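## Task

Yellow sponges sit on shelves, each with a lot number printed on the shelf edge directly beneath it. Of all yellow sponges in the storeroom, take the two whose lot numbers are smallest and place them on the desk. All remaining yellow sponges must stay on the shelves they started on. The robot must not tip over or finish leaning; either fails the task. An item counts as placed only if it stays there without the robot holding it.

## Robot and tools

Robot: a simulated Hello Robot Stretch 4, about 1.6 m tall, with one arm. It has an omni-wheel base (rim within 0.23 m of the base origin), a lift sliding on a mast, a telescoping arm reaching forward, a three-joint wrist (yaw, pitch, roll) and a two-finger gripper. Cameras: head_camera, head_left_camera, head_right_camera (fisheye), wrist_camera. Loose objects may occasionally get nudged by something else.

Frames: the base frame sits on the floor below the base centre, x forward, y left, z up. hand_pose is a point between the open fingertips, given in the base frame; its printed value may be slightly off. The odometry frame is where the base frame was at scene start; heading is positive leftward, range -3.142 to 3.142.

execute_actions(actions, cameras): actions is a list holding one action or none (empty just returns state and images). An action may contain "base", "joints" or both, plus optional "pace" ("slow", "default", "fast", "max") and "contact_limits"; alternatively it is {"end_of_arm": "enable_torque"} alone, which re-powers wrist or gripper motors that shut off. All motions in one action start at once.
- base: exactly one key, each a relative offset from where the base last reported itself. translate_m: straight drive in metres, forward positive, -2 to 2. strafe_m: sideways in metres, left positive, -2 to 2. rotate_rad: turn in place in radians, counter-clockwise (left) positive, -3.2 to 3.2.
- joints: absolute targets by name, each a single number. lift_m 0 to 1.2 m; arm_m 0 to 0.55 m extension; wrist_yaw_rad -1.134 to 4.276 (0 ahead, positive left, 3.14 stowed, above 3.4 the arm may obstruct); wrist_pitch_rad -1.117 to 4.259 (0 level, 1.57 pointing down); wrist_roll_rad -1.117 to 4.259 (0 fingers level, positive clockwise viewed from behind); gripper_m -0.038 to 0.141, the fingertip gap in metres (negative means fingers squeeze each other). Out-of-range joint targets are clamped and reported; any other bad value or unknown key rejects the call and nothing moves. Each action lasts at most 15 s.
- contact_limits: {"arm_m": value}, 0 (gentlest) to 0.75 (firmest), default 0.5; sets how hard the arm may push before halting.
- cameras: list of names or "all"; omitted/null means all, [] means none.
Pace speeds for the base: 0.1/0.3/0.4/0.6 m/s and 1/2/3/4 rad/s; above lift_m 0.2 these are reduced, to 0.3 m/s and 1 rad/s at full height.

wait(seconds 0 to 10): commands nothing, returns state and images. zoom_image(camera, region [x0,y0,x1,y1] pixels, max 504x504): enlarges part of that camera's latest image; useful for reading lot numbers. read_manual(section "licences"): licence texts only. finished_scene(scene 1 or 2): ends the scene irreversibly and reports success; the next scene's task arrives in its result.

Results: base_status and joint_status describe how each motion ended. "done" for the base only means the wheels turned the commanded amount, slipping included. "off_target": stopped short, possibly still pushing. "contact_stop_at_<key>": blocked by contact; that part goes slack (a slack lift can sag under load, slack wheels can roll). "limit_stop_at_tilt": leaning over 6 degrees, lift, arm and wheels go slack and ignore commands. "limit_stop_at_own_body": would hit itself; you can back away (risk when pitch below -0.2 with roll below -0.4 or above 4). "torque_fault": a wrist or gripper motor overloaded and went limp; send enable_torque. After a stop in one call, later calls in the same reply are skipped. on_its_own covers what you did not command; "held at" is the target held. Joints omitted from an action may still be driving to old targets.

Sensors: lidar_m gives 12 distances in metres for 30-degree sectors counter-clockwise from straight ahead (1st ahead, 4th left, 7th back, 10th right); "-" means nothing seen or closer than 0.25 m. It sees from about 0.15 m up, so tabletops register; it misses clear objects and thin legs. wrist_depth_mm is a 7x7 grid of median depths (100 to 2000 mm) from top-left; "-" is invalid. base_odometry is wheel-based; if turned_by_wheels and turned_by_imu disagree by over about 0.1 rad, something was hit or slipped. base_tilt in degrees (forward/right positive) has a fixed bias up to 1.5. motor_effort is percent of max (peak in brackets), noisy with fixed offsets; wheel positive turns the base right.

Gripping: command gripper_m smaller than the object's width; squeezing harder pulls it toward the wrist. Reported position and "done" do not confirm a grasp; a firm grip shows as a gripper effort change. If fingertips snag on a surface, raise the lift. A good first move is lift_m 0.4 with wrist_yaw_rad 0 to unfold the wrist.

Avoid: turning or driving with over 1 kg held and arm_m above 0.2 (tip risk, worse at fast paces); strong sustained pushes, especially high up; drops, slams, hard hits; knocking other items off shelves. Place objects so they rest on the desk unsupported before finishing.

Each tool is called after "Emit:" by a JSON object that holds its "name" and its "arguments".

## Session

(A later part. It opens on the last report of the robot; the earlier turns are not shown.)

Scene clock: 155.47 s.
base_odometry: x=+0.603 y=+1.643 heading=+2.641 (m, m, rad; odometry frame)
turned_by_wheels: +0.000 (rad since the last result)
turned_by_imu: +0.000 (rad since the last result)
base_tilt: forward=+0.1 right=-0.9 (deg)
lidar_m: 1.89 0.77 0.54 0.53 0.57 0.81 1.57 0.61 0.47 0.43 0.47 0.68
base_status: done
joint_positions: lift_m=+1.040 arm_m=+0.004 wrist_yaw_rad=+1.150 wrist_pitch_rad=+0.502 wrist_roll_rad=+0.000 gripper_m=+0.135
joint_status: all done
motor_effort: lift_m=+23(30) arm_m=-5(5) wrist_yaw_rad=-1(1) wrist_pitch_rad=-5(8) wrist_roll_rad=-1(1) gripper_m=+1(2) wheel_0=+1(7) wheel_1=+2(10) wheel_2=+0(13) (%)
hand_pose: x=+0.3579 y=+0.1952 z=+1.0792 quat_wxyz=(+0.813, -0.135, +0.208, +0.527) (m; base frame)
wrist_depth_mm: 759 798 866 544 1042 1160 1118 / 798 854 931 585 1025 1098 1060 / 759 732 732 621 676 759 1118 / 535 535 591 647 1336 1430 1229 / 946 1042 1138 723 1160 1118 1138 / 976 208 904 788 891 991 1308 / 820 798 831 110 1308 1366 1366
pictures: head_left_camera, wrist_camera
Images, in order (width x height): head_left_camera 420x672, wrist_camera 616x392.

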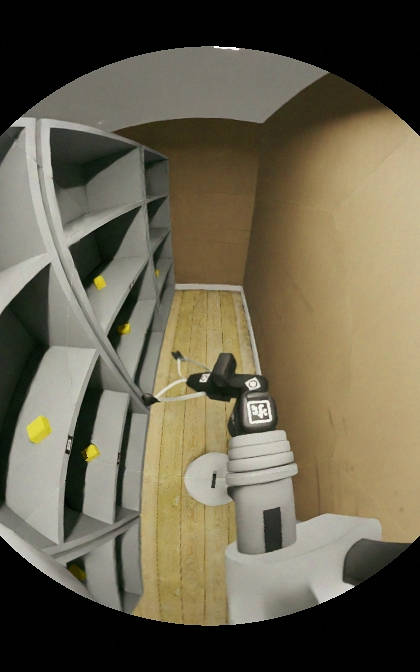

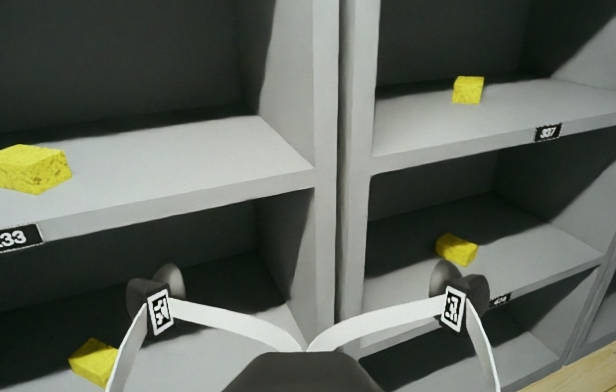

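Emit:
{"name": "execute_actions", "arguments": {"actions": [{"base": {"rotate_rad": 1.51}, "joints": {"wrist_yaw_rad": 0.0}, "pace": "max"}], "cameras": ["wrist_camera", "head_camera"]}}

Scene clock: 159.80 s.
base_odometry: x=+0.603 y=+1.643 heading=-2.133 (m, m, rad; odometry frame)
turned_by_wheels: +1.510 (rad since the last result)
turned_by_imu: +1.527 (rad since the last result)
base_tilt: forward=+0.1 right=-0.9 (deg)
lidar_m: 0.53 0.56 0.79 1.88 0.65 0.46 0.43 0.44 0.62 1.68 0.79 0.55
base_status: done
joint_positions: lift_m=+1.040 arm_m=+0.004 wrist_yaw_rad=+0.000 wrist_pitch_rad=+0.502 wrist_roll_rad=+0.000 gripper_m=+0.135
joint_status: all done
motor_effort: lift_m=+23(23) arm_m=-5(5) wrist_yaw_rad=+0(4) wrist_pitch_rad=-5(5) wrist_roll_rad=-1(1) gripper_m=+1(2) wheel_0=-2(6) wheel_1=+1(3) wheel_2=-2(8) (%)
hand_pose: x=+0.4277 y=-0.0873 z=+1.0792 quat_wxyz=(+0.969, +0.000, +0.248, +0.000) (m; base frame)
wrist_depth_mm: 654 691 699 691 707 707 591 / 647 741 732 741 750 741 591 / 640 732 715 715 715 707 603 / 530 530 525 469 517 512 504 / 415 415 410 413 407 402 399 / 585 208 392 917 399 402 609 / 634 798 820 110 820 768 609
pictures: head_camera, wrist_camera
Images, in order (width x height): head_camera 420x560, wrist_camera 616x392.

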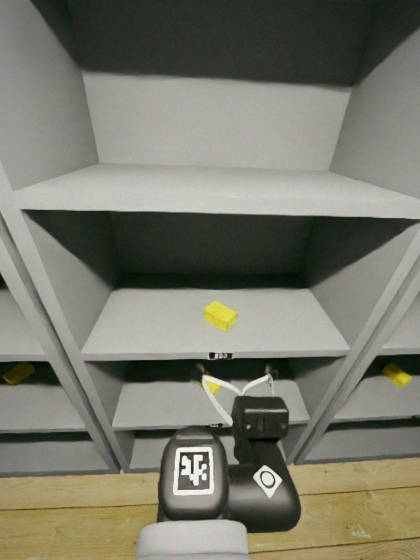

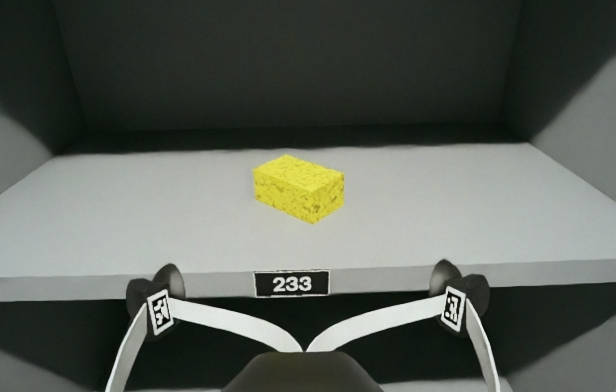

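Emit:
{"name": "zoom_image", "arguments": {"camera": "wrist_camera", "region": [230, 130, 370, 310]}}

Emit:
{"name": "zoom_image", "arguments": {"camera": "head_camera", "region": [170, 280, 300, 410]}}

Region (230, 130, 370, 310) of wrist_camera's 616x392 image, scaled by 2.800.

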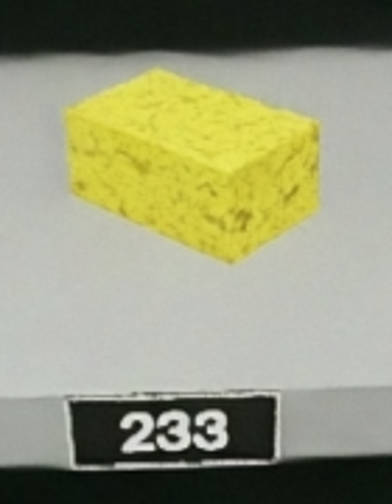

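Region (170, 280, 300, 410) of head_camera's 420x560 image, scaled by 3.877, with more detail than that image has.

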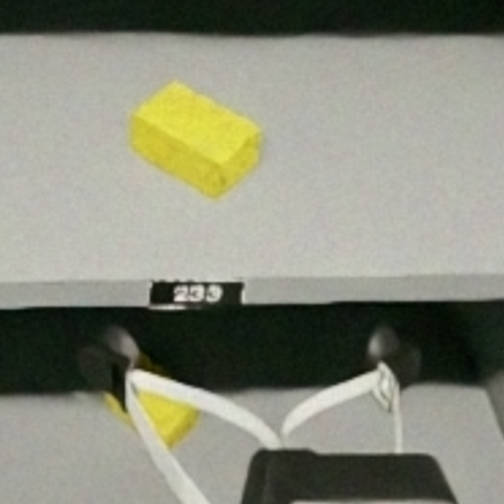

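Emit:
{"name": "execute_actions", "arguments": {"actions": [{"base": {"strafe_m": -0.204}, "joints": {"wrist_yaw_rad": 0.88, "wrist_pitch_rad": 0.65, "lift_m": 1.08, "arm_m": 0.307}, "pace": "max"}], "cameras": ["wrist_camera", "head_camera"]}}

Scene clock: 193.30 s.
base_odometry: x=+0.430 y=+1.752 heading=-2.133 (m, m, rad; odometry frame)
turned_by_wheels: +0.000 (rad since the last result)
turned_by_imu: -0.002 (rad since the last result)
base_tilt: forward=+0.0 right=-0.9 (deg)
lidar_m: 0.53 0.55 0.76 1.89 0.66 0.46 0.41 0.46 0.61 1.65 0.80 0.57
base_status: done
joint_positions: lift_m=+1.080 arm_m=+0.306 wrist_yaw_rad=+0.880 wrist_pitch_rad=+0.652 wrist_roll_rad=+0.000 gripper_m=+0.135
joint_status: all done
motor_effort: lift_m=+23(26) arm_m=+5(4) wrist_yaw_rad=+2(9) wrist_pitch_rad=-4(4) wrist_roll_rad=-1(1) gripper_m=+0(0) wheel_0=-1(10) wheel_1=+0(9) wheel_2=-1(2) (%)
hand_pose: x=+0.6905 y=+0.1211 z=+1.0830 quat_wxyz=(+0.857, -0.136, +0.290, +0.404) (m; base frame)
wrist_depth_mm: 436 496 574 591 477 397 343 / 459 525 615 654 508 421 364 / 484 549 580 564 530 445 384 / 466 462 459 455 449 442 407 / 399 384 384 379 377 375 373 / 351 208 310 271 307 304 322 / 1308 281 289 110 283 282 281
pictures: head_camera, wrist_camera
Images, in order (width x height): head_camera 420x560, wrist_camera 616x392.

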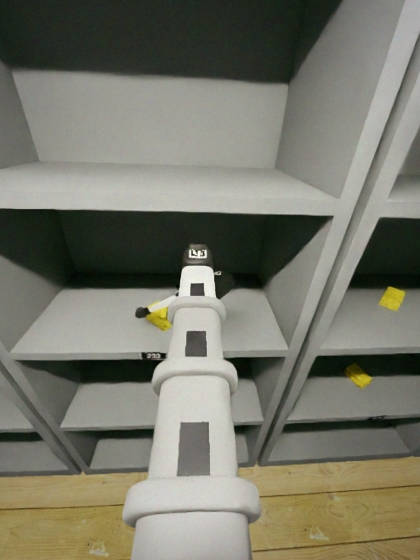

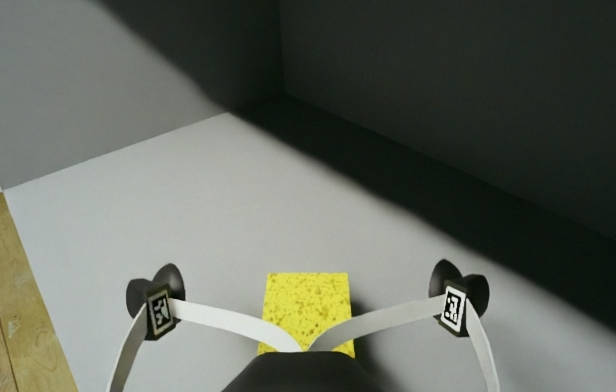

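Emit:
{"name": "execute_actions", "arguments": {"actions": [{"joints": {"lift_m": 1.013, "gripper_m": 0.09}, "pace": "fast"}], "cameras": ["wrist_camera", "head_left_camera"]}}

Scene clock: 201.27 s.
base_odometry: x=+0.430 y=+1.752 heading=-2.133 (m, m, rad; odometry frame)
turned_by_wheels: +0.000 (rad since the last result)
turned_by_imu: -0.002 (rad since the last result)
base_tilt: forward=+0.1 right=-0.8 (deg)
lidar_m: 0.50 0.56 0.77 1.89 0.66 0.45 0.42 0.45 0.62 1.64 0.80 0.58
base_status: not commanded
joint_positions: lift_m=+1.013 arm_m=+0.306 wrist_yaw_rad=+0.880 wrist_pitch_rad=+0.652 wrist_roll_rad=+0.000 gripper_m=+0.090
joint_status: all done
motor_effort: lift_m=+17(21) arm_m=+5(5) wrist_yaw_rad=+1(1) wrist_pitch_rad=-4(5) wrist_roll_rad=-1(1) gripper_m=-1(1) wheel_0=+0(0) wheel_1=+0(0) wheel_2=-1(1) (%)
hand_pose: x=+0.6905 y=+0.1211 z=+1.0165 quat_wxyz=(+0.857, -0.136, +0.290, +0.404) (m; base frame)
wrist_depth_mm: 433 496 574 591 480 397 345 / 462 517 559 564 500 421 364 / 442 430 427 424 424 413 382 / 351 347 343 343 342 336 334 / 291 290 287 224 285 282 281 / 256 249 195 191 195 243 242 / 229 212 214 110 214 207 212
pictures: head_left_camera, wrist_camera
Images, in order (width x height): head_left_camera 420x672, wrist_camera 616x392.

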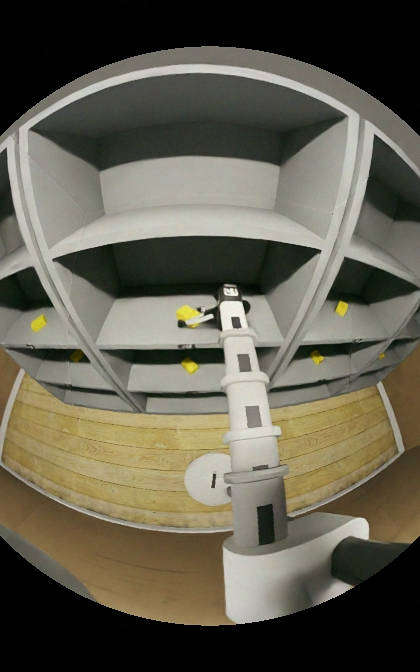

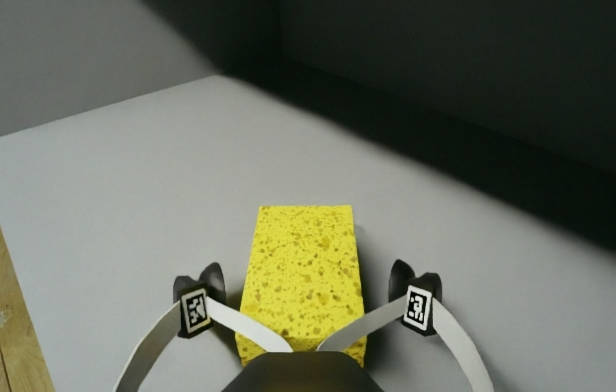

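Emit:
{"name": "execute_actions", "arguments": {"actions": [{"joints": {"gripper_m": 0.02}, "pace": "fast"}], "cameras": ["wrist_camera"]}}

Scene clock: 208.73 s.
base_odometry: x=+0.430 y=+1.752 heading=-2.133 (m, m, rad; odometry frame)
turned_by_wheels: +0.000 (rad since the last result)
turned_by_imu: -0.002 (rad since the last result)
base_tilt: forward=+0.1 right=-0.9 (deg)
lidar_m: 0.52 0.56 0.76 1.88 0.65 0.46 0.43 0.46 0.62 1.65 0.78 0.56
base_status: not commanded
joint_positions: lift_m=+1.013 arm_m=+0.306 wrist_yaw_rad=+0.880 wrist_pitch_rad=+0.652 wrist_roll_rad=+0.000 gripper_m=+0.020
joint_status: all done
motor_effort: lift_m=+17(17) arm_m=+5(5) wrist_yaw_rad=+2(1) wrist_pitch_rad=-3(4) wrist_roll_rad=-1(1) gripper_m=-19(23) wheel_0=+0(0) wheel_1=+0(0) wheel_2=-1(0) (%)
hand_pose: x=+0.6905 y=+0.1211 z=+1.0165 quat_wxyz=(+0.857, -0.136, +0.290, +0.404) (m; base frame)
wrist_depth_mm: 436 492 569 597 473 392 345 / 459 512 564 559 500 421 364 / 442 436 430 424 418 415 382 / 351 349 345 342 340 342 336 / 291 291 289 213 283 283 282 / 255 249 184 183 185 244 241 / 229 206 211 110 208 205 211
pictures: wrist_camera
Images, in order (width x height): wrist_camera 616x392.

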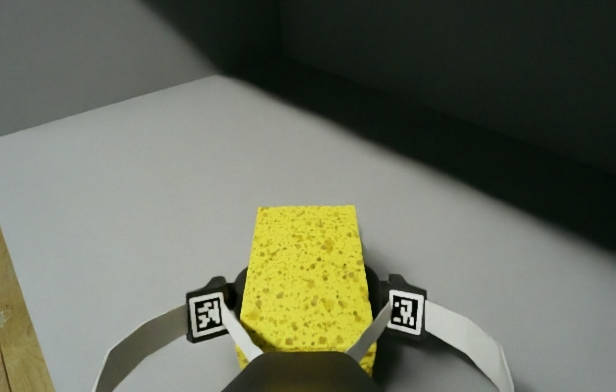

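Emit:
{"name": "execute_actions", "arguments": {"actions": [{"base": {"strafe_m": 0.25}, "joints": {"lift_m": 1.035, "arm_m": 0.003}, "pace": "max"}], "cameras": ["wrist_camera", "head_left_camera"]}}

Scene clock: 241.60 s.
base_odometry: x=+0.642 y=+1.619 heading=-2.133 (m, m, rad; odometry frame)
turned_by_wheels: +0.000 (rad since the last result)
turned_by_imu: -0.001 (rad since the last result)
base_tilt: forward=+0.1 right=-0.9 (deg)
lidar_m: 0.53 0.55 0.77 1.88 0.66 0.45 0.44 0.46 0.63 1.68 0.80 0.56
base_status: done
joint_positions: lift_m=+1.035 arm_m=+0.004 wrist_yaw_rad=+0.880 wrist_pitch_rad=+0.652 wrist_roll_rad=+0.000 gripper_m=+0.020
joint_status: all done
motor_effort: lift_m=+24(23) arm_m=-5(7) wrist_yaw_rad=+0(2) wrist_pitch_rad=-5(6) wrist_roll_rad=-1(1) gripper_m=-18(22) wheel_0=+0(9) wheel_1=+1(10) wheel_2=-1(1) (%)
hand_pose: x=+0.3883 y=+0.1211 z=+1.0379 quat_wxyz=(+0.857, -0.137, +0.290, +0.404) (m; base frame)
wrist_depth_mm: 1863 976 798 389 442 580 585 / 1983 1182 634 424 496 580 603 / - 1336 1366 462 466 466 466 / - 1921 1138 449 392 373 373 / 1708 1661 1008 213 683 330 314 / 1499 1464 186 183 186 778 291 / 1281 1229 1255 110 707 683 715
pictures: head_left_camera, wrist_camera
Images, in order (width x height): head_left_camera 420x672, wrist_camera 616x392.

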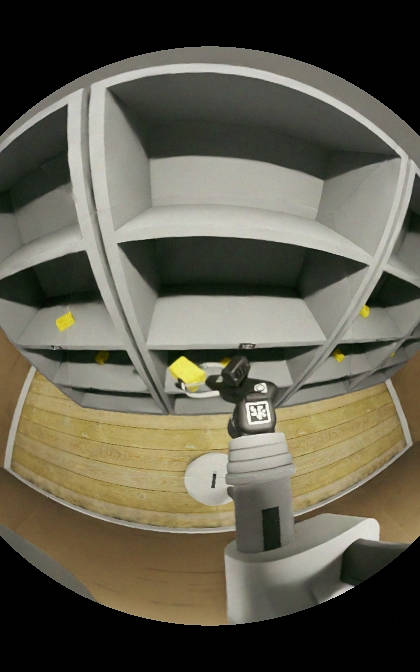

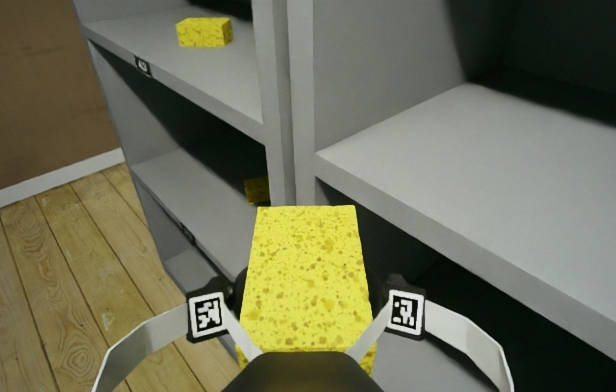

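Emit:
{"name": "execute_actions", "arguments": {"actions": [{"base": {"strafe_m": 1.72}, "joints": {"lift_m": 0.2, "wrist_yaw_rad": 1.1}, "pace": "max"}], "cameras": ["head_camera", "head_left_camera", "wrist_camera"]}}

Scene clock: 256.30 s.
base_odometry: x=+2.097 y=+0.702 heading=-2.133 (m, m, rad; odometry frame)
turned_by_wheels: +0.000 (rad since the last result)
turned_by_imu: +0.001 (rad since the last result)
base_tilt: forward=+0.0 right=-0.8 (deg)
lidar_m: 2.17 0.77 0.57 0.53 0.58 0.47 0.46 0.47 0.67 1.79 0.74 0.69
base_status: done
joint_positions: lift_m=+0.200 arm_m=+0.004 wrist_yaw_rad=+1.100 wrist_pitch_rad=+0.652 wrist_roll_rad=+0.000 gripper_m=+0.020
joint_status: all done
motor_effort: lift_m=+18(23) arm_m=-5(5) wrist_yaw_rad=+1(1) wrist_pitch_rad=-5(6) wrist_roll_rad=-1(1) gripper_m=-20(17) wheel_0=+2(8) wheel_1=-1(8) wheel_2=+0(0) (%)
hand_pose: x=+0.3568 y=+0.1647 z=+0.2034 quat_wxyz=(+0.808, -0.168, +0.273, +0.495) (m; base frame)
wrist_depth_mm: 424 462 512 569 640 741 878 / 452 488 554 621 715 809 931 / 480 535 591 668 750 788 778 / 508 559 627 640 634 627 634 / 535 544 544 213 535 530 525 / 466 462 185 183 185 459 452 / 410 387 397 110 392 382 397
pictures: head_camera, head_left_camera, wrist_camera
Images, in order (width x height): head_camera 420x560, head_left_camera 420x672, wrist_camera 616x392.

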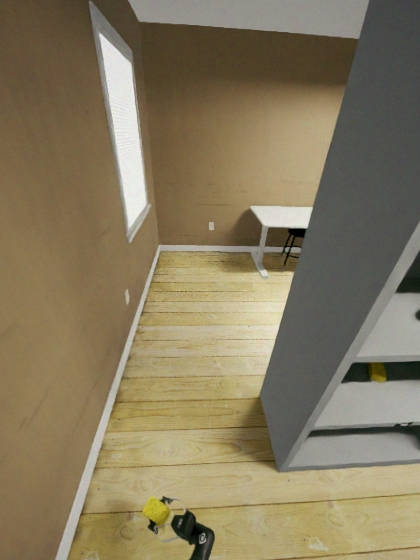

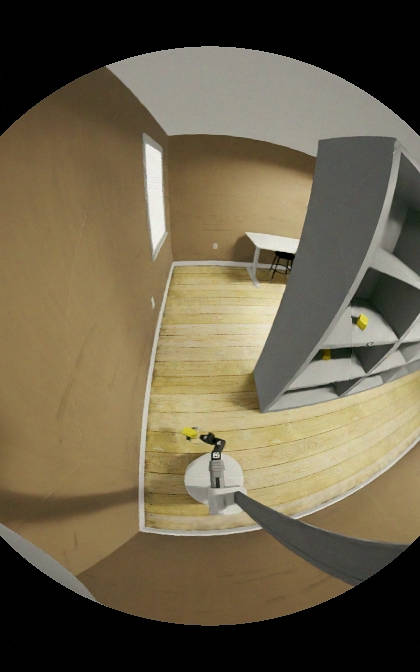

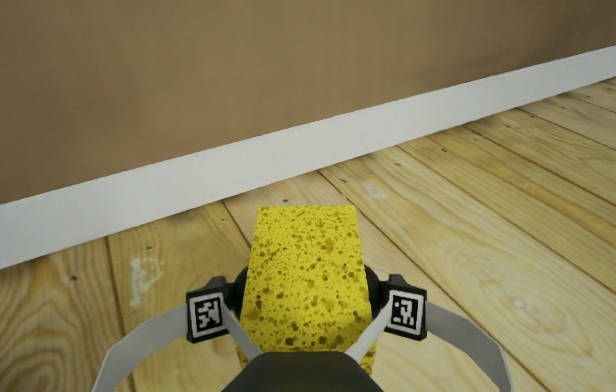

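Emit:
{"name": "execute_actions", "arguments": {"actions": [{"base": {"translate_m": 2.0}, "joints": {"lift_m": 0.84, "wrist_yaw_rad": -0.8}, "pace": "max"}], "cameras": ["head_camera", "head_right_camera", "wrist_camera"]}}

Scene clock: 267.70 s.
base_odometry: x=+1.032 y=-0.991 heading=-2.133 (m, m, rad; odometry frame)
turned_by_wheels: +0.000 (rad since the last result)
turned_by_imu: -0.009 (rad since the last result)
base_tilt: forward=+0.2 right=-0.9 (deg)
lidar_m: 1.24 0.79 0.54 0.53 0.55 0.81 2.24 1.09 1.43 2.02 0.86 1.00
base_status: done
joint_positions: lift_m=+0.840 arm_m=+0.004 wrist_yaw_rad=-0.800 wrist_pitch_rad=+0.652 wrist_roll_rad=+0.000 gripper_m=+0.020
joint_status: all done
motor_effort: lift_m=+23(28) arm_m=-5(5) wrist_yaw_rad=+0(6) wrist_pitch_rad=-3(5) wrist_roll_rad=-1(0) gripper_m=-19(18) wheel_0=+0(8) wheel_1=+0(6) wheel_2=+0(15) (%)
hand_pose: x=+0.2718 y=-0.2254 z=+0.8430 quat_wxyz=(+0.873, +0.125, +0.295, -0.369) (m; base frame)
wrist_depth_mm: 904 1042 1182 1205 1229 1229 - / 931 1098 1281 891 831 - - / 1025 1182 1430 1618 1921 - - / 1078 1255 1499 1205 1661 1708 1708 / 1118 1366 1430 213 1397 1430 1430 / 1182 1255 186 183 185 1229 1205 / 1078 1025 1042 110 1042 1025 1042
pictures: head_camera, head_right_camera, wrist_camera
Images, in order (width x height): head_camera 420x560, head_right_camera 420x672, wrist_camera 616x392.

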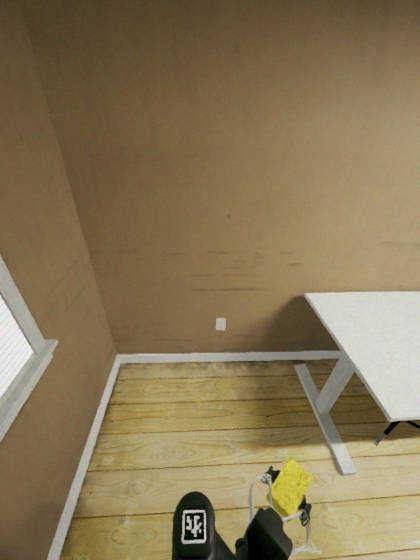

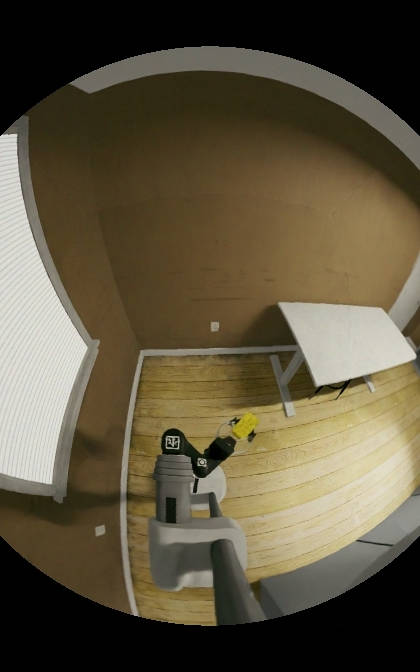

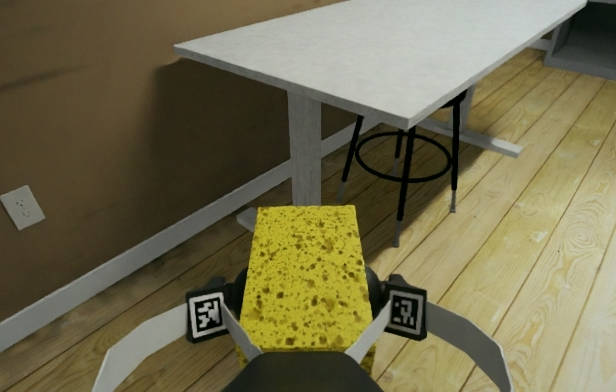

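Emit:
{"name": "execute_actions", "arguments": {"actions": [{"base": {"strafe_m": -0.63}, "joints": {"lift_m": 0.765, "arm_m": 0.52}, "pace": "max"}], "cameras": ["head_camera", "head_right_camera", "wrist_camera"]}}

Scene clock: 280.90 s.
base_odometry: x=+0.498 y=-0.655 heading=-2.133 (m, m, rad; odometry frame)
turned_by_wheels: +0.000 (rad since the last result)
turned_by_imu: -0.003 (rad since the last result)
base_tilt: forward=+0.1 right=-1.0 (deg)
lidar_m: 0.50 1.30 1.25 1.18 1.25 1.71 0.98 1.02 1.41 3.05 0.68 0.49
base_status: done
joint_positions: lift_m=+0.765 arm_m=+0.519 wrist_yaw_rad=-0.800 wrist_pitch_rad=+0.652 wrist_roll_rad=+0.000 gripper_m=+0.020
joint_status: all done
motor_effort: lift_m=+17(18) arm_m=+5(5) wrist_yaw_rad=+0(0) wrist_pitch_rad=-5(6) wrist_roll_rad=-1(0) gripper_m=-21(21) wheel_0=+0(10) wheel_1=+1(7) wheel_2=+0(1) (%)
hand_pose: x=+0.7871 y=-0.2254 z=+0.7684 quat_wxyz=(+0.873, +0.124, +0.295, -0.369) (m; base frame)
wrist_depth_mm: 496 574 691 831 917 904 891 / 521 603 627 627 621 609 615 / 480 477 473 473 469 466 466 / 387 384 382 379 377 375 375 / 320 320 319 213 317 315 314 / 273 276 185 183 185 271 271 / 240 229 235 110 234 229 236
pictures: head_camera, head_right_camera, wrist_camera
Images, in order (width x height): head_camera 420x560, head_right_camera 420x672, wrist_camera 616x392.

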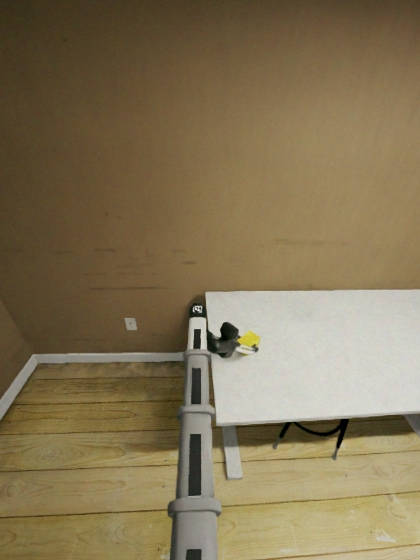

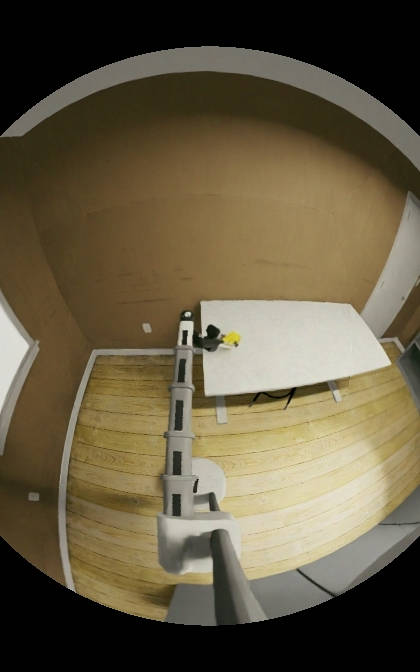

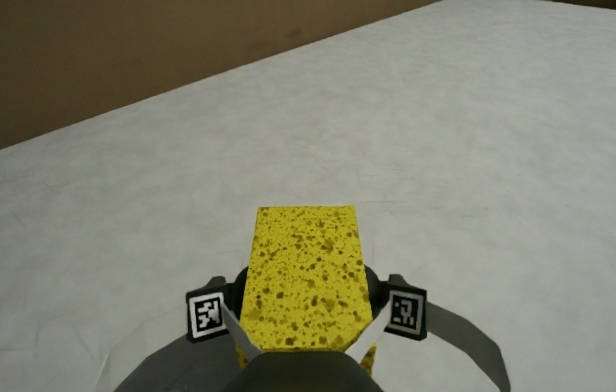

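Emit:
{"name": "execute_actions", "arguments": {"actions": [{"joints": {"lift_m": 0.743, "gripper_m": 0.04}, "pace": "max"}], "cameras": []}}

Emit:
{"name": "execute_actions", "arguments": {"actions": [{"joints": {"gripper_m": 0.09}, "pace": "max"}], "cameras": ["head_camera", "wrist_camera"]}}

Scene clock: 287.93 s.
base_odometry: x=+0.498 y=-0.655 heading=-2.133 (m, m, rad; odometry frame)
turned_by_wheels: +0.000 (rad since the last result)
turned_by_imu: -0.001 (rad since the last result)
base_tilt: forward=+0.1 right=-0.9 (deg)
lidar_m: 0.48 1.31 1.23 1.16 1.24 1.69 1.00 1.02 1.40 3.05 0.67 0.48
base_status: not commanded
joint_positions: lift_m=+0.743 arm_m=+0.519 wrist_yaw_rad=-0.800 wrist_pitch_rad=+0.652 wrist_roll_rad=+0.000 gripper_m=+0.040
joint_status: all done
motor_effort: lift_m=+18(14) arm_m=+5(5) wrist_yaw_rad=+0(0) wrist_pitch_rad=-5(5) wrist_roll_rad=+0(1) gripper_m=-12(22) wheel_0=+0(0) wheel_1=+1(1) wheel_2=+0(0) (%)
hand_pose: x=+0.7871 y=-0.2254 z=+0.7464 quat_wxyz=(+0.873, +0.125, +0.295, -0.369) (m; base frame)
wrist_depth_mm: 500 569 691 778 831 820 809 / 521 574 564 564 559 554 559 / 433 430 433 427 421 421 418 / 347 345 345 342 342 340 338 / 290 290 287 218 285 286 283 / 248 248 188 188 188 245 244 / 217 207 212 110 213 208 213
pictures: none
No camera images: the call's "cameras" was empty. Leave "cameras" out to get every camera's image.

Scene clock: 289.27 s.
base_odometry: x=+0.498 y=-0.655 heading=-2.133 (m, m, rad; odometry frame)
turned_by_wheels: +0.000 (rad since the last result)
turned_by_imu: +0.000 (rad since the last result)
base_tilt: forward=+0.0 right=-0.9 (deg)
lidar_m: 0.47 1.32 1.23 1.16 1.27 1.68 0.98 1.03 1.41 3.04 0.67 0.49
base_status: not commanded
joint_positions: lift_m=+0.743 arm_m=+0.519 wrist_yaw_rad=-0.800 wrist_pitch_rad=+0.652 wrist_roll_rad=+0.000 gripper_m=+0.090
joint_status: all done
motor_effort: lift_m=+18(18) arm_m=+5(5) wrist_yaw_rad=+0(1) wrist_pitch_rad=-6(4) wrist_roll_rad=+0(1) gripper_m=-2(14) wheel_0=+0(0) wheel_1=+1(1) wheel_2=+1(1) (%)
hand_pose: x=+0.7871 y=-0.2254 z=+0.7464 quat_wxyz=(+0.873, +0.125, +0.295, -0.369) (m; base frame)
wrist_depth_mm: 500 569 691 788 831 820 820 / 521 574 569 564 554 554 559 / 439 433 427 427 421 421 418 / 349 347 345 342 342 340 336 / 290 291 287 224 285 283 283 / 250 249 195 193 196 245 244 / 217 211 217 110 216 209 213
pictures: head_camera, wrist_camera
Images, in order (width x height): head_camera 420x560, wrist_camera 616x392.

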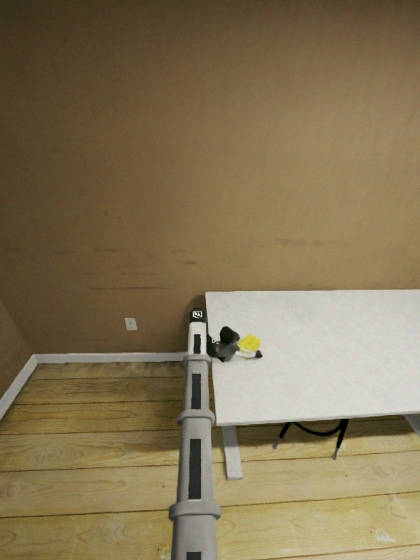

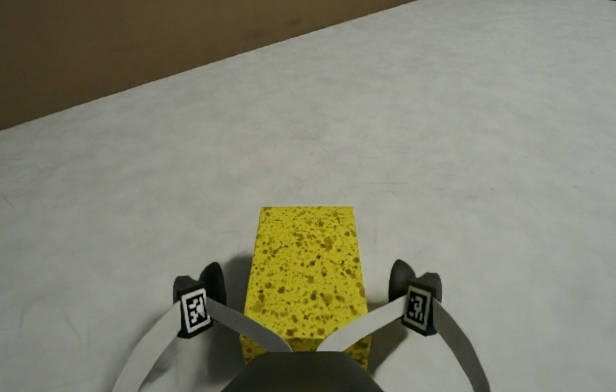

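Emit:
{"name": "execute_actions", "arguments": {"actions": [{"base": {"strafe_m": 0.55}, "joints": {"wrist_pitch_rad": 0.3, "lift_m": 0.76, "arm_m": 0.003, "gripper_m": 0.12}, "pace": "max"}], "cameras": ["head_camera", "head_right_camera", "wrist_camera"]}}

Scene clock: 301.70 s.
base_odometry: x=+0.964 y=-0.948 heading=-2.133 (m, m, rad; odometry frame)
turned_by_wheels: +0.000 (rad since the last result)
turned_by_imu: -0.001 (rad since the last result)
base_tilt: forward=+0.1 right=-0.9 (deg)
lidar_m: 1.25 0.92 0.66 0.60 0.63 0.94 1.42 1.08 1.38 2.11 0.75 0.89
base_status: done
joint_positions: lift_m=+0.760 arm_m=+0.004 wrist_yaw_rad=-0.800 wrist_pitch_rad=+0.302 wrist_roll_rad=+0.000 gripper_m=+0.120
joint_status: all done
motor_effort: lift_m=+23(27) arm_m=-5(3) wrist_yaw_rad=+0(1) wrist_pitch_rad=-6(10) wrist_roll_rad=-1(1) gripper_m=+0(1) wheel_0=+1(10) wheel_1=-1(11) wheel_2=+0(0) (%)
hand_pose: x=+0.3039 y=-0.2585 z=+0.8521 quat_wxyz=(+0.911, +0.058, +0.139, -0.385) (m; base frame)
wrist_depth_mm: 904 1078 1255 1537 1983 - - / 931 1078 1308 1576 - - - / 931 1118 1336 1499 1661 1618 - / 976 1138 1118 878 866 - - / 976 1160 1464 1060 1576 - - / 1008 1118 1397 1499 1255 1576 1708 / 1042 1160 1336 110 1366 1336 1336
pictures: head_camera, head_right_camera, wrist_camera
Images, in order (width x height): head_camera 420x560, head_right_camera 420x672, wrist_camera 616x392.

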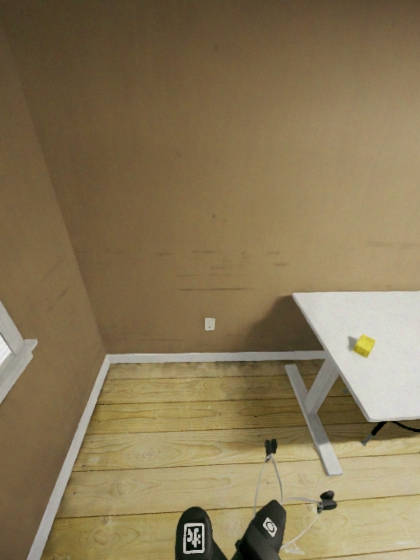

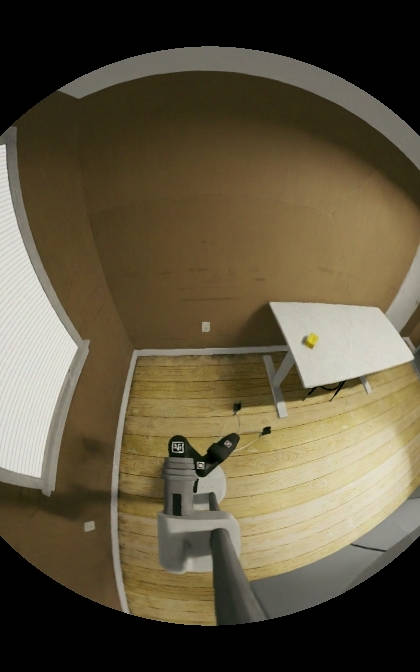

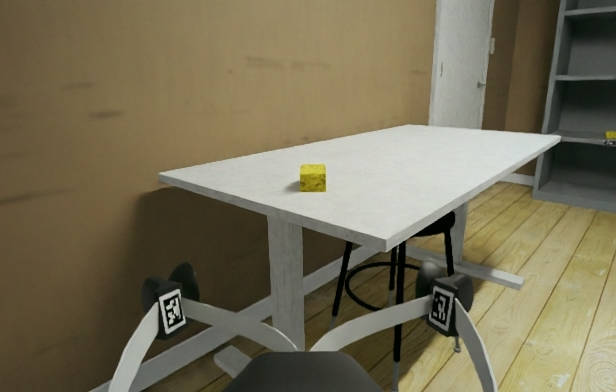

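Emit:
{"name": "execute_actions", "arguments": {"actions": [{"base": {"translate_m": -2.0}, "joints": {"wrist_pitch_rad": 0.4, "lift_m": 0.62, "wrist_yaw_rad": -0.4}, "pace": "max"}], "cameras": ["head_camera", "head_right_camera", "wrist_camera"]}}

Scene clock: 310.80 s.
base_odometry: x=+2.030 y=+0.745 heading=-2.133 (m, m, rad; odometry frame)
turned_by_wheels: +0.000 (rad since the last result)
turned_by_imu: +0.003 (rad since the last result)
base_tilt: forward=+0.1 right=-0.9 (deg)
lidar_m: 2.48 0.91 0.67 0.61 0.64 0.46 0.45 0.47 0.67 1.77 0.75 0.62
base_status: done
joint_positions: lift_m=+0.620 arm_m=+0.004 wrist_yaw_rad=-0.400 wrist_pitch_rad=+0.402 wrist_roll_rad=+0.000 gripper_m=+0.120
joint_status: all done
motor_effort: lift_m=+18(21) arm_m=-5(5) wrist_yaw_rad=+1(9) wrist_pitch_rad=-4(7) wrist_roll_rad=+0(0) gripper_m=+0(1) wheel_0=+0(6) wheel_1=+2(6) wheel_2=-1(10) (%)
hand_pose: x=+0.3853 y=-0.1839 z=+0.6855 quat_wxyz=(+0.960, +0.039, +0.196, -0.195) (m; base frame)
wrist_depth_mm: - - - 591 399 976 1060 / - - - 627 418 1042 1098 / - - - 668 436 1042 1042 / - - - 715 469 750 750 / 1661 1618 1618 759 492 585 1098 / 1281 1160 1182 788 492 1098 1138 / 1042 991 1060 110 580 931 931
pictures: head_camera, head_right_camera, wrist_camera
Images, in order (width x height): head_camera 420x560, head_right_camera 420x672, wrist_camera 616x392.

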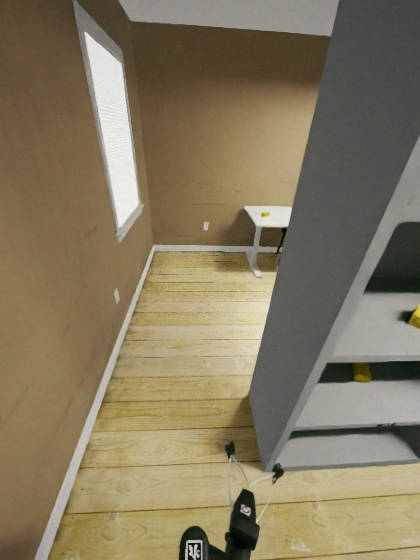

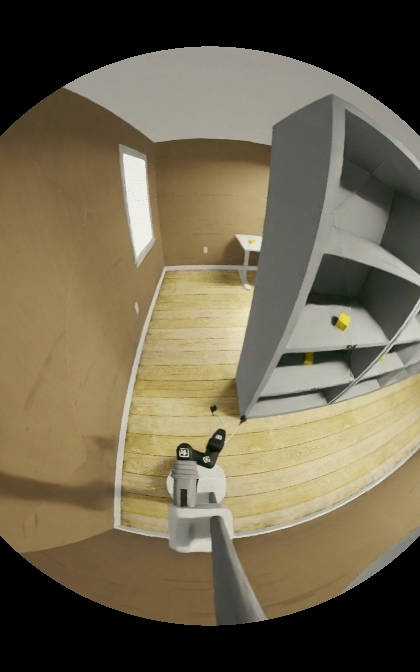

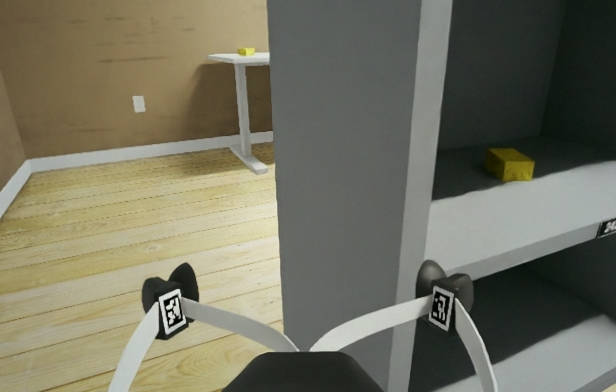

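Emit:
{"name": "zoom_image", "arguments": {"camera": "wrist_camera", "region": [456, 120, 616, 260]}}

Region (456, 120, 616, 260) of wrist_camera's 616x392 image, scaled by 3.150; it fills the top 441 rows of this view, and the rest is white.

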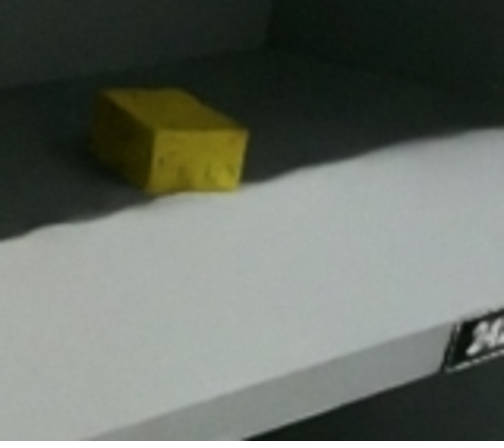

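Emit:
{"name": "execute_actions", "arguments": {"actions": [{"base": {"strafe_m": -0.42}, "joints": {"wrist_pitch_rad": 0.65, "lift_m": 0.615, "gripper_m": 0.13, "arm_m": 0.04}, "pace": "max"}], "cameras": ["head_camera", "wrist_camera"]}}

Scene clock: 333.20 s.
base_odometry: x=+1.674 y=+0.968 heading=-2.133 (m, m, rad; odometry frame)
turned_by_wheels: +0.000 (rad since the last result)
turned_by_imu: -0.004 (rad since the last result)
base_tilt: forward=+0.1 right=-1.0 (deg)
lidar_m: 0.49 1.54 1.09 1.05 0.68 0.49 0.46 0.49 0.66 1.73 0.76 0.56
base_status: done
joint_positions: lift_m=+0.615 arm_m=+0.039 wrist_yaw_rad=-0.400 wrist_pitch_rad=+0.652 wrist_roll_rad=+0.000 gripper_m=+0.130
joint_status: all done
motor_effort: lift_m=+17(17) arm_m=+5(6) wrist_yaw_rad=+0(2) wrist_pitch_rad=-4(3) wrist_roll_rad=-1(1) gripper_m=-1(0) wheel_0=-2(10) wheel_1=+2(11) wheel_2=-1(1) (%)
hand_pose: x=+0.3873 y=-0.1698 z=+0.6186 quat_wxyz=(+0.929, +0.063, +0.314, -0.188) (m; base frame)
wrist_depth_mm: 591 640 699 768 854 831 683 / 559 676 715 691 707 723 668 / 480 559 554 544 544 544 569 / 418 449 445 445 466 904 750 / 353 377 402 976 991 960 842 / 342 349 820 866 809 842 917 / 392 525 768 110 788 820 831
pictures: head_camera, wrist_camera
Images, in order (width x height): head_camera 420x560, wrist_camera 616x392.

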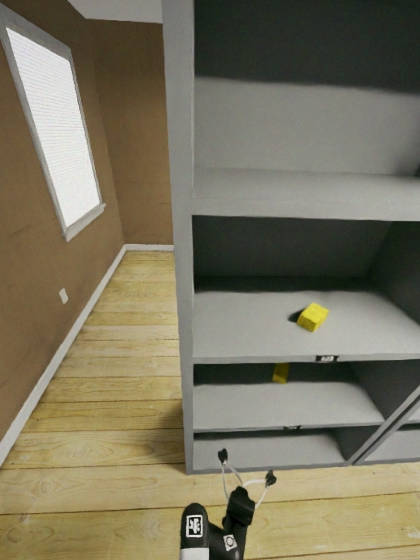

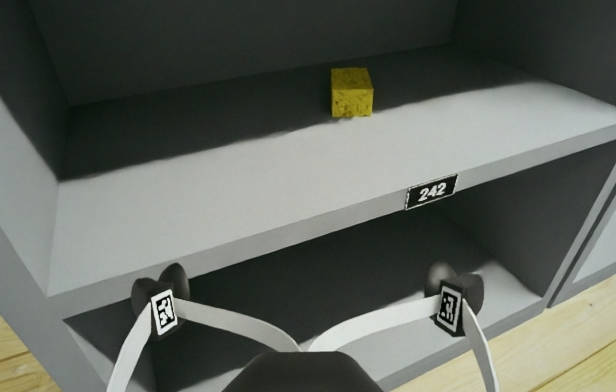

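Emit:
{"name": "zoom_image", "arguments": {"camera": "wrist_camera", "region": [300, 50, 400, 130]}}

Region (300, 50, 400, 130) of wrist_camera's 616x392 image, scaled by 5.040; it fills the top 403 rows of this view, and the rest is white.

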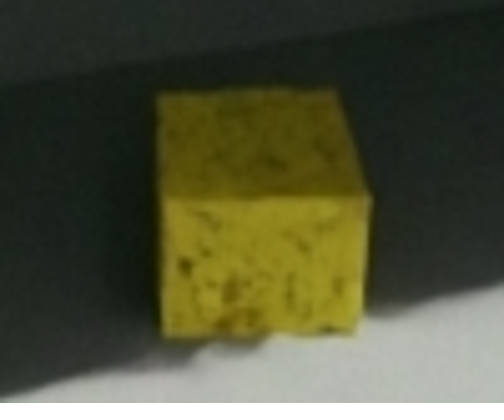

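Emit:
{"name": "execute_actions", "arguments": {"actions": [{"base": {"strafe_m": -0.239}, "joints": {"arm_m": 0.43}, "pace": "max"}], "cameras": ["head_camera", "wrist_camera"]}}

Scene clock: 348.10 s.
base_odometry: x=+1.472 y=+1.096 heading=-2.133 (m, m, rad; odometry frame)
turned_by_wheels: +0.000 (rad since the last result)
turned_by_imu: -0.003 (rad since the last result)
base_tilt: forward=+0.1 right=-0.9 (deg)
lidar_m: 0.51 0.54 1.34 1.30 0.69 0.47 0.45 0.48 0.66 1.73 0.75 0.56
base_status: done
joint_positions: lift_m=+0.615 arm_m=+0.429 wrist_yaw_rad=-0.400 wrist_pitch_rad=+0.652 wrist_roll_rad=+0.000 gripper_m=+0.130
joint_status: all done
motor_effort: lift_m=+18(18) arm_m=+5(7) wrist_yaw_rad=-1(1) wrist_pitch_rad=-4(4) wrist_roll_rad=+0(0) gripper_m=-1(3) wheel_0=-1(11) wheel_1=+1(12) wheel_2=+0(3) (%)
hand_pose: x=+0.7773 y=-0.1698 z=+0.6185 quat_wxyz=(+0.929, +0.063, +0.314, -0.188) (m; base frame)
wrist_depth_mm: 285 307 334 368 410 455 445 / 304 330 362 399 449 508 462 / 325 357 394 439 496 525 484 / 355 387 424 442 436 436 433 / 362 370 368 370 368 364 362 / 320 303 303 264 297 297 314 / 279 272 279 110 276 273 274
pictures: head_camera, wrist_camera
Images, in order (width x height): head_camera 420x560, wrist_camera 616x392.

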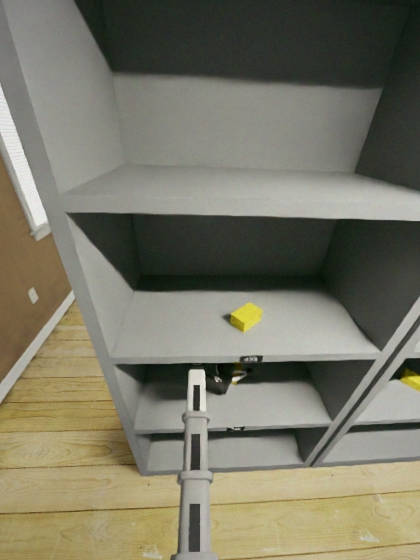

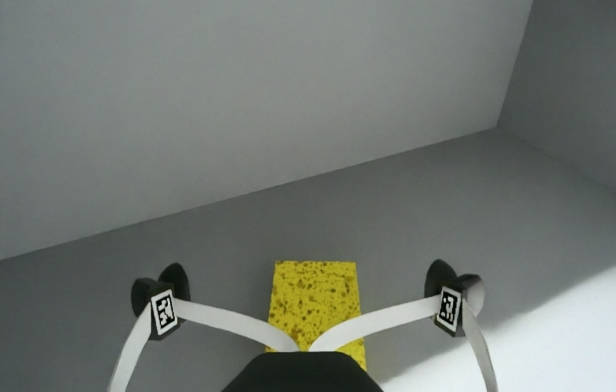

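Emit:
{"name": "execute_actions", "arguments": {"actions": [{"joints": {"lift_m": 0.556, "gripper_m": 0.085}, "pace": "max"}], "cameras": ["wrist_camera"]}}

Scene clock: 354.13 s.
base_odometry: x=+1.472 y=+1.096 heading=-2.133 (m, m, rad; odometry frame)
turned_by_wheels: +0.000 (rad since the last result)
turned_by_imu: -0.002 (rad since the last result)
base_tilt: forward=+0.1 right=-0.8 (deg)
lidar_m: 0.51 0.54 1.34 1.28 0.67 0.49 0.43 0.46 0.64 1.72 0.78 0.55
base_status: not commanded
joint_positions: lift_m=+0.556 arm_m=+0.429 wrist_yaw_rad=-0.400 wrist_pitch_rad=+0.652 wrist_roll_rad=+0.000 gripper_m=+0.085
joint_status: all done
motor_effort: lift_m=+18(16) arm_m=+5(5) wrist_yaw_rad=+0(1) wrist_pitch_rad=-5(3) wrist_roll_rad=-1(1) gripper_m=+0(3) wheel_0=-1(1) wheel_1=+1(1) wheel_2=-1(1) (%)
hand_pose: x=+0.7772 y=-0.1698 z=+0.5595 quat_wxyz=(+0.929, +0.063, +0.314, -0.188) (m; base frame)
wrist_depth_mm: 285 307 336 370 410 459 445 / 303 332 364 399 445 500 459 / 327 357 392 418 424 421 415 / 338 345 345 342 342 342 336 / 290 287 287 224 283 283 281 / 248 248 195 192 193 243 242 / 217 211 217 110 210 207 212
pictures: wrist_camera
Images, in order (width x height): wrist_camera 616x392.

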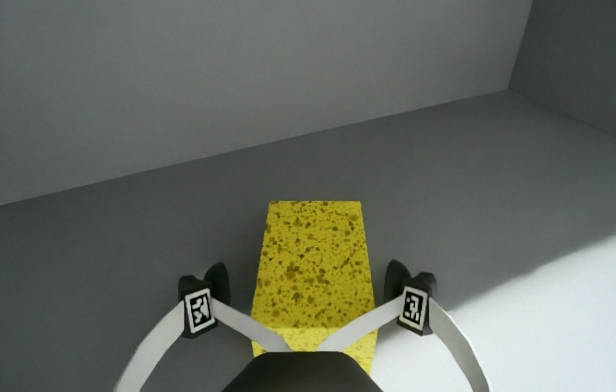

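Emit:
{"name": "execute_actions", "arguments": {"actions": [{"joints": {"gripper_m": 0.02}, "pace": "max"}], "cameras": ["wrist_camera"]}}

Scene clock: 356.90 s.
base_odometry: x=+1.472 y=+1.096 heading=-2.133 (m, m, rad; odometry frame)
turned_by_wheels: +0.000 (rad since the last result)
turned_by_imu: -0.001 (rad since the last result)
base_tilt: forward=+0.1 right=-1.0 (deg)
lidar_m: 0.52 0.53 1.35 1.29 0.66 0.47 0.46 0.46 0.65 1.73 0.76 0.54
base_status: not commanded
joint_positions: lift_m=+0.556 arm_m=+0.429 wrist_yaw_rad=-0.400 wrist_pitch_rad=+0.652 wrist_roll_rad=+0.000 gripper_m=+0.020
joint_status: all done
motor_effort: lift_m=+18(18) arm_m=+5(5) wrist_yaw_rad=-1(0) wrist_pitch_rad=-4(5) wrist_roll_rad=-1(0) gripper_m=-19(18) wheel_0=-1(1) wheel_1=+1(1) wheel_2=-1(1) (%)
hand_pose: x=+0.7772 y=-0.1698 z=+0.5595 quat_wxyz=(+0.929, +0.063, +0.314, -0.188) (m; base frame)
wrist_depth_mm: 283 309 336 370 410 459 442 / 304 329 362 402 455 500 466 / 329 355 387 418 424 421 418 / 338 345 343 343 340 340 334 / 289 289 286 213 285 283 281 / 248 248 185 183 185 243 243 / 216 206 211 110 215 206 213
pictures: wrist_camera
Images, in order (width x height): wrist_camera 616x392.

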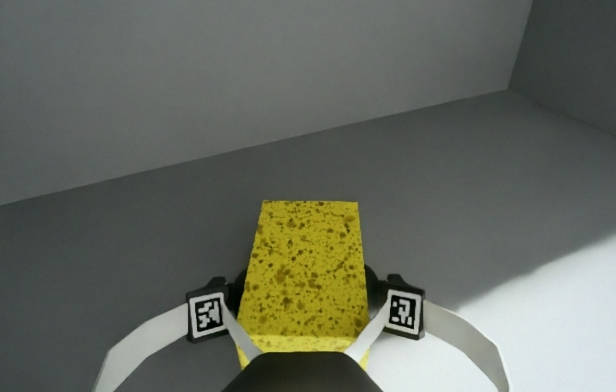

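Emit:
{"name": "execute_actions", "arguments": {"actions": [{"base": {"strafe_m": 0.67}, "joints": {"lift_m": 0.578, "arm_m": 0.003, "wrist_yaw_rad": -0.8}, "pace": "max"}], "cameras": ["head_camera", "wrist_camera"]}}

Scene clock: 378.00 s.
base_odometry: x=+2.039 y=+0.739 heading=-2.133 (m, m, rad; odometry frame)
turned_by_wheels: +0.000 (rad since the last result)
turned_by_imu: -0.001 (rad since the last result)
base_tilt: forward=+0.1 right=-0.9 (deg)
lidar_m: 2.46 0.89 0.66 0.60 0.65 0.49 0.46 0.47 0.66 1.75 0.74 0.64
base_status: done
joint_positions: lift_m=+0.578 arm_m=+0.004 wrist_yaw_rad=-0.800 wrist_pitch_rad=+0.652 wrist_roll_rad=+0.000 gripper_m=+0.020
joint_status: all done
motor_effort: lift_m=+23(27) arm_m=-5(6) wrist_yaw_rad=+2(6) wrist_pitch_rad=-5(5) wrist_roll_rad=-1(0) gripper_m=-19(18) wheel_0=+1(10) wheel_1=+0(9) wheel_2=-1(0) (%)
hand_pose: x=+0.2718 y=-0.2254 z=+0.5810 quat_wxyz=(+0.873, +0.125, +0.295, -0.369) (m; base frame)
wrist_depth_mm: - 569 449 931 904 1042 1756 / - 668 488 627 1229 1182 1921 / 1618 788 539 1308 1336 1464 1576 / 1281 1205 621 1138 1182 1281 1255 / 1098 1078 741 213 1025 1060 1042 / 917 904 185 183 185 917 904 / 809 778 778 110 788 759 788
pictures: head_camera, wrist_camera
Images, in order (width x height): head_camera 420x560, wrist_camera 616x392.

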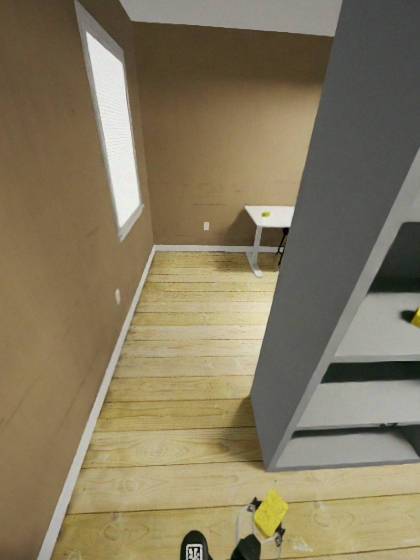

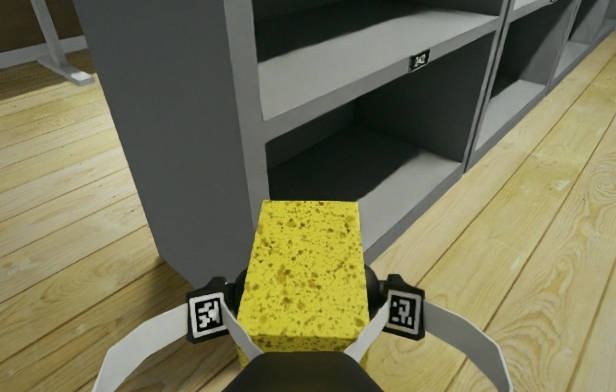

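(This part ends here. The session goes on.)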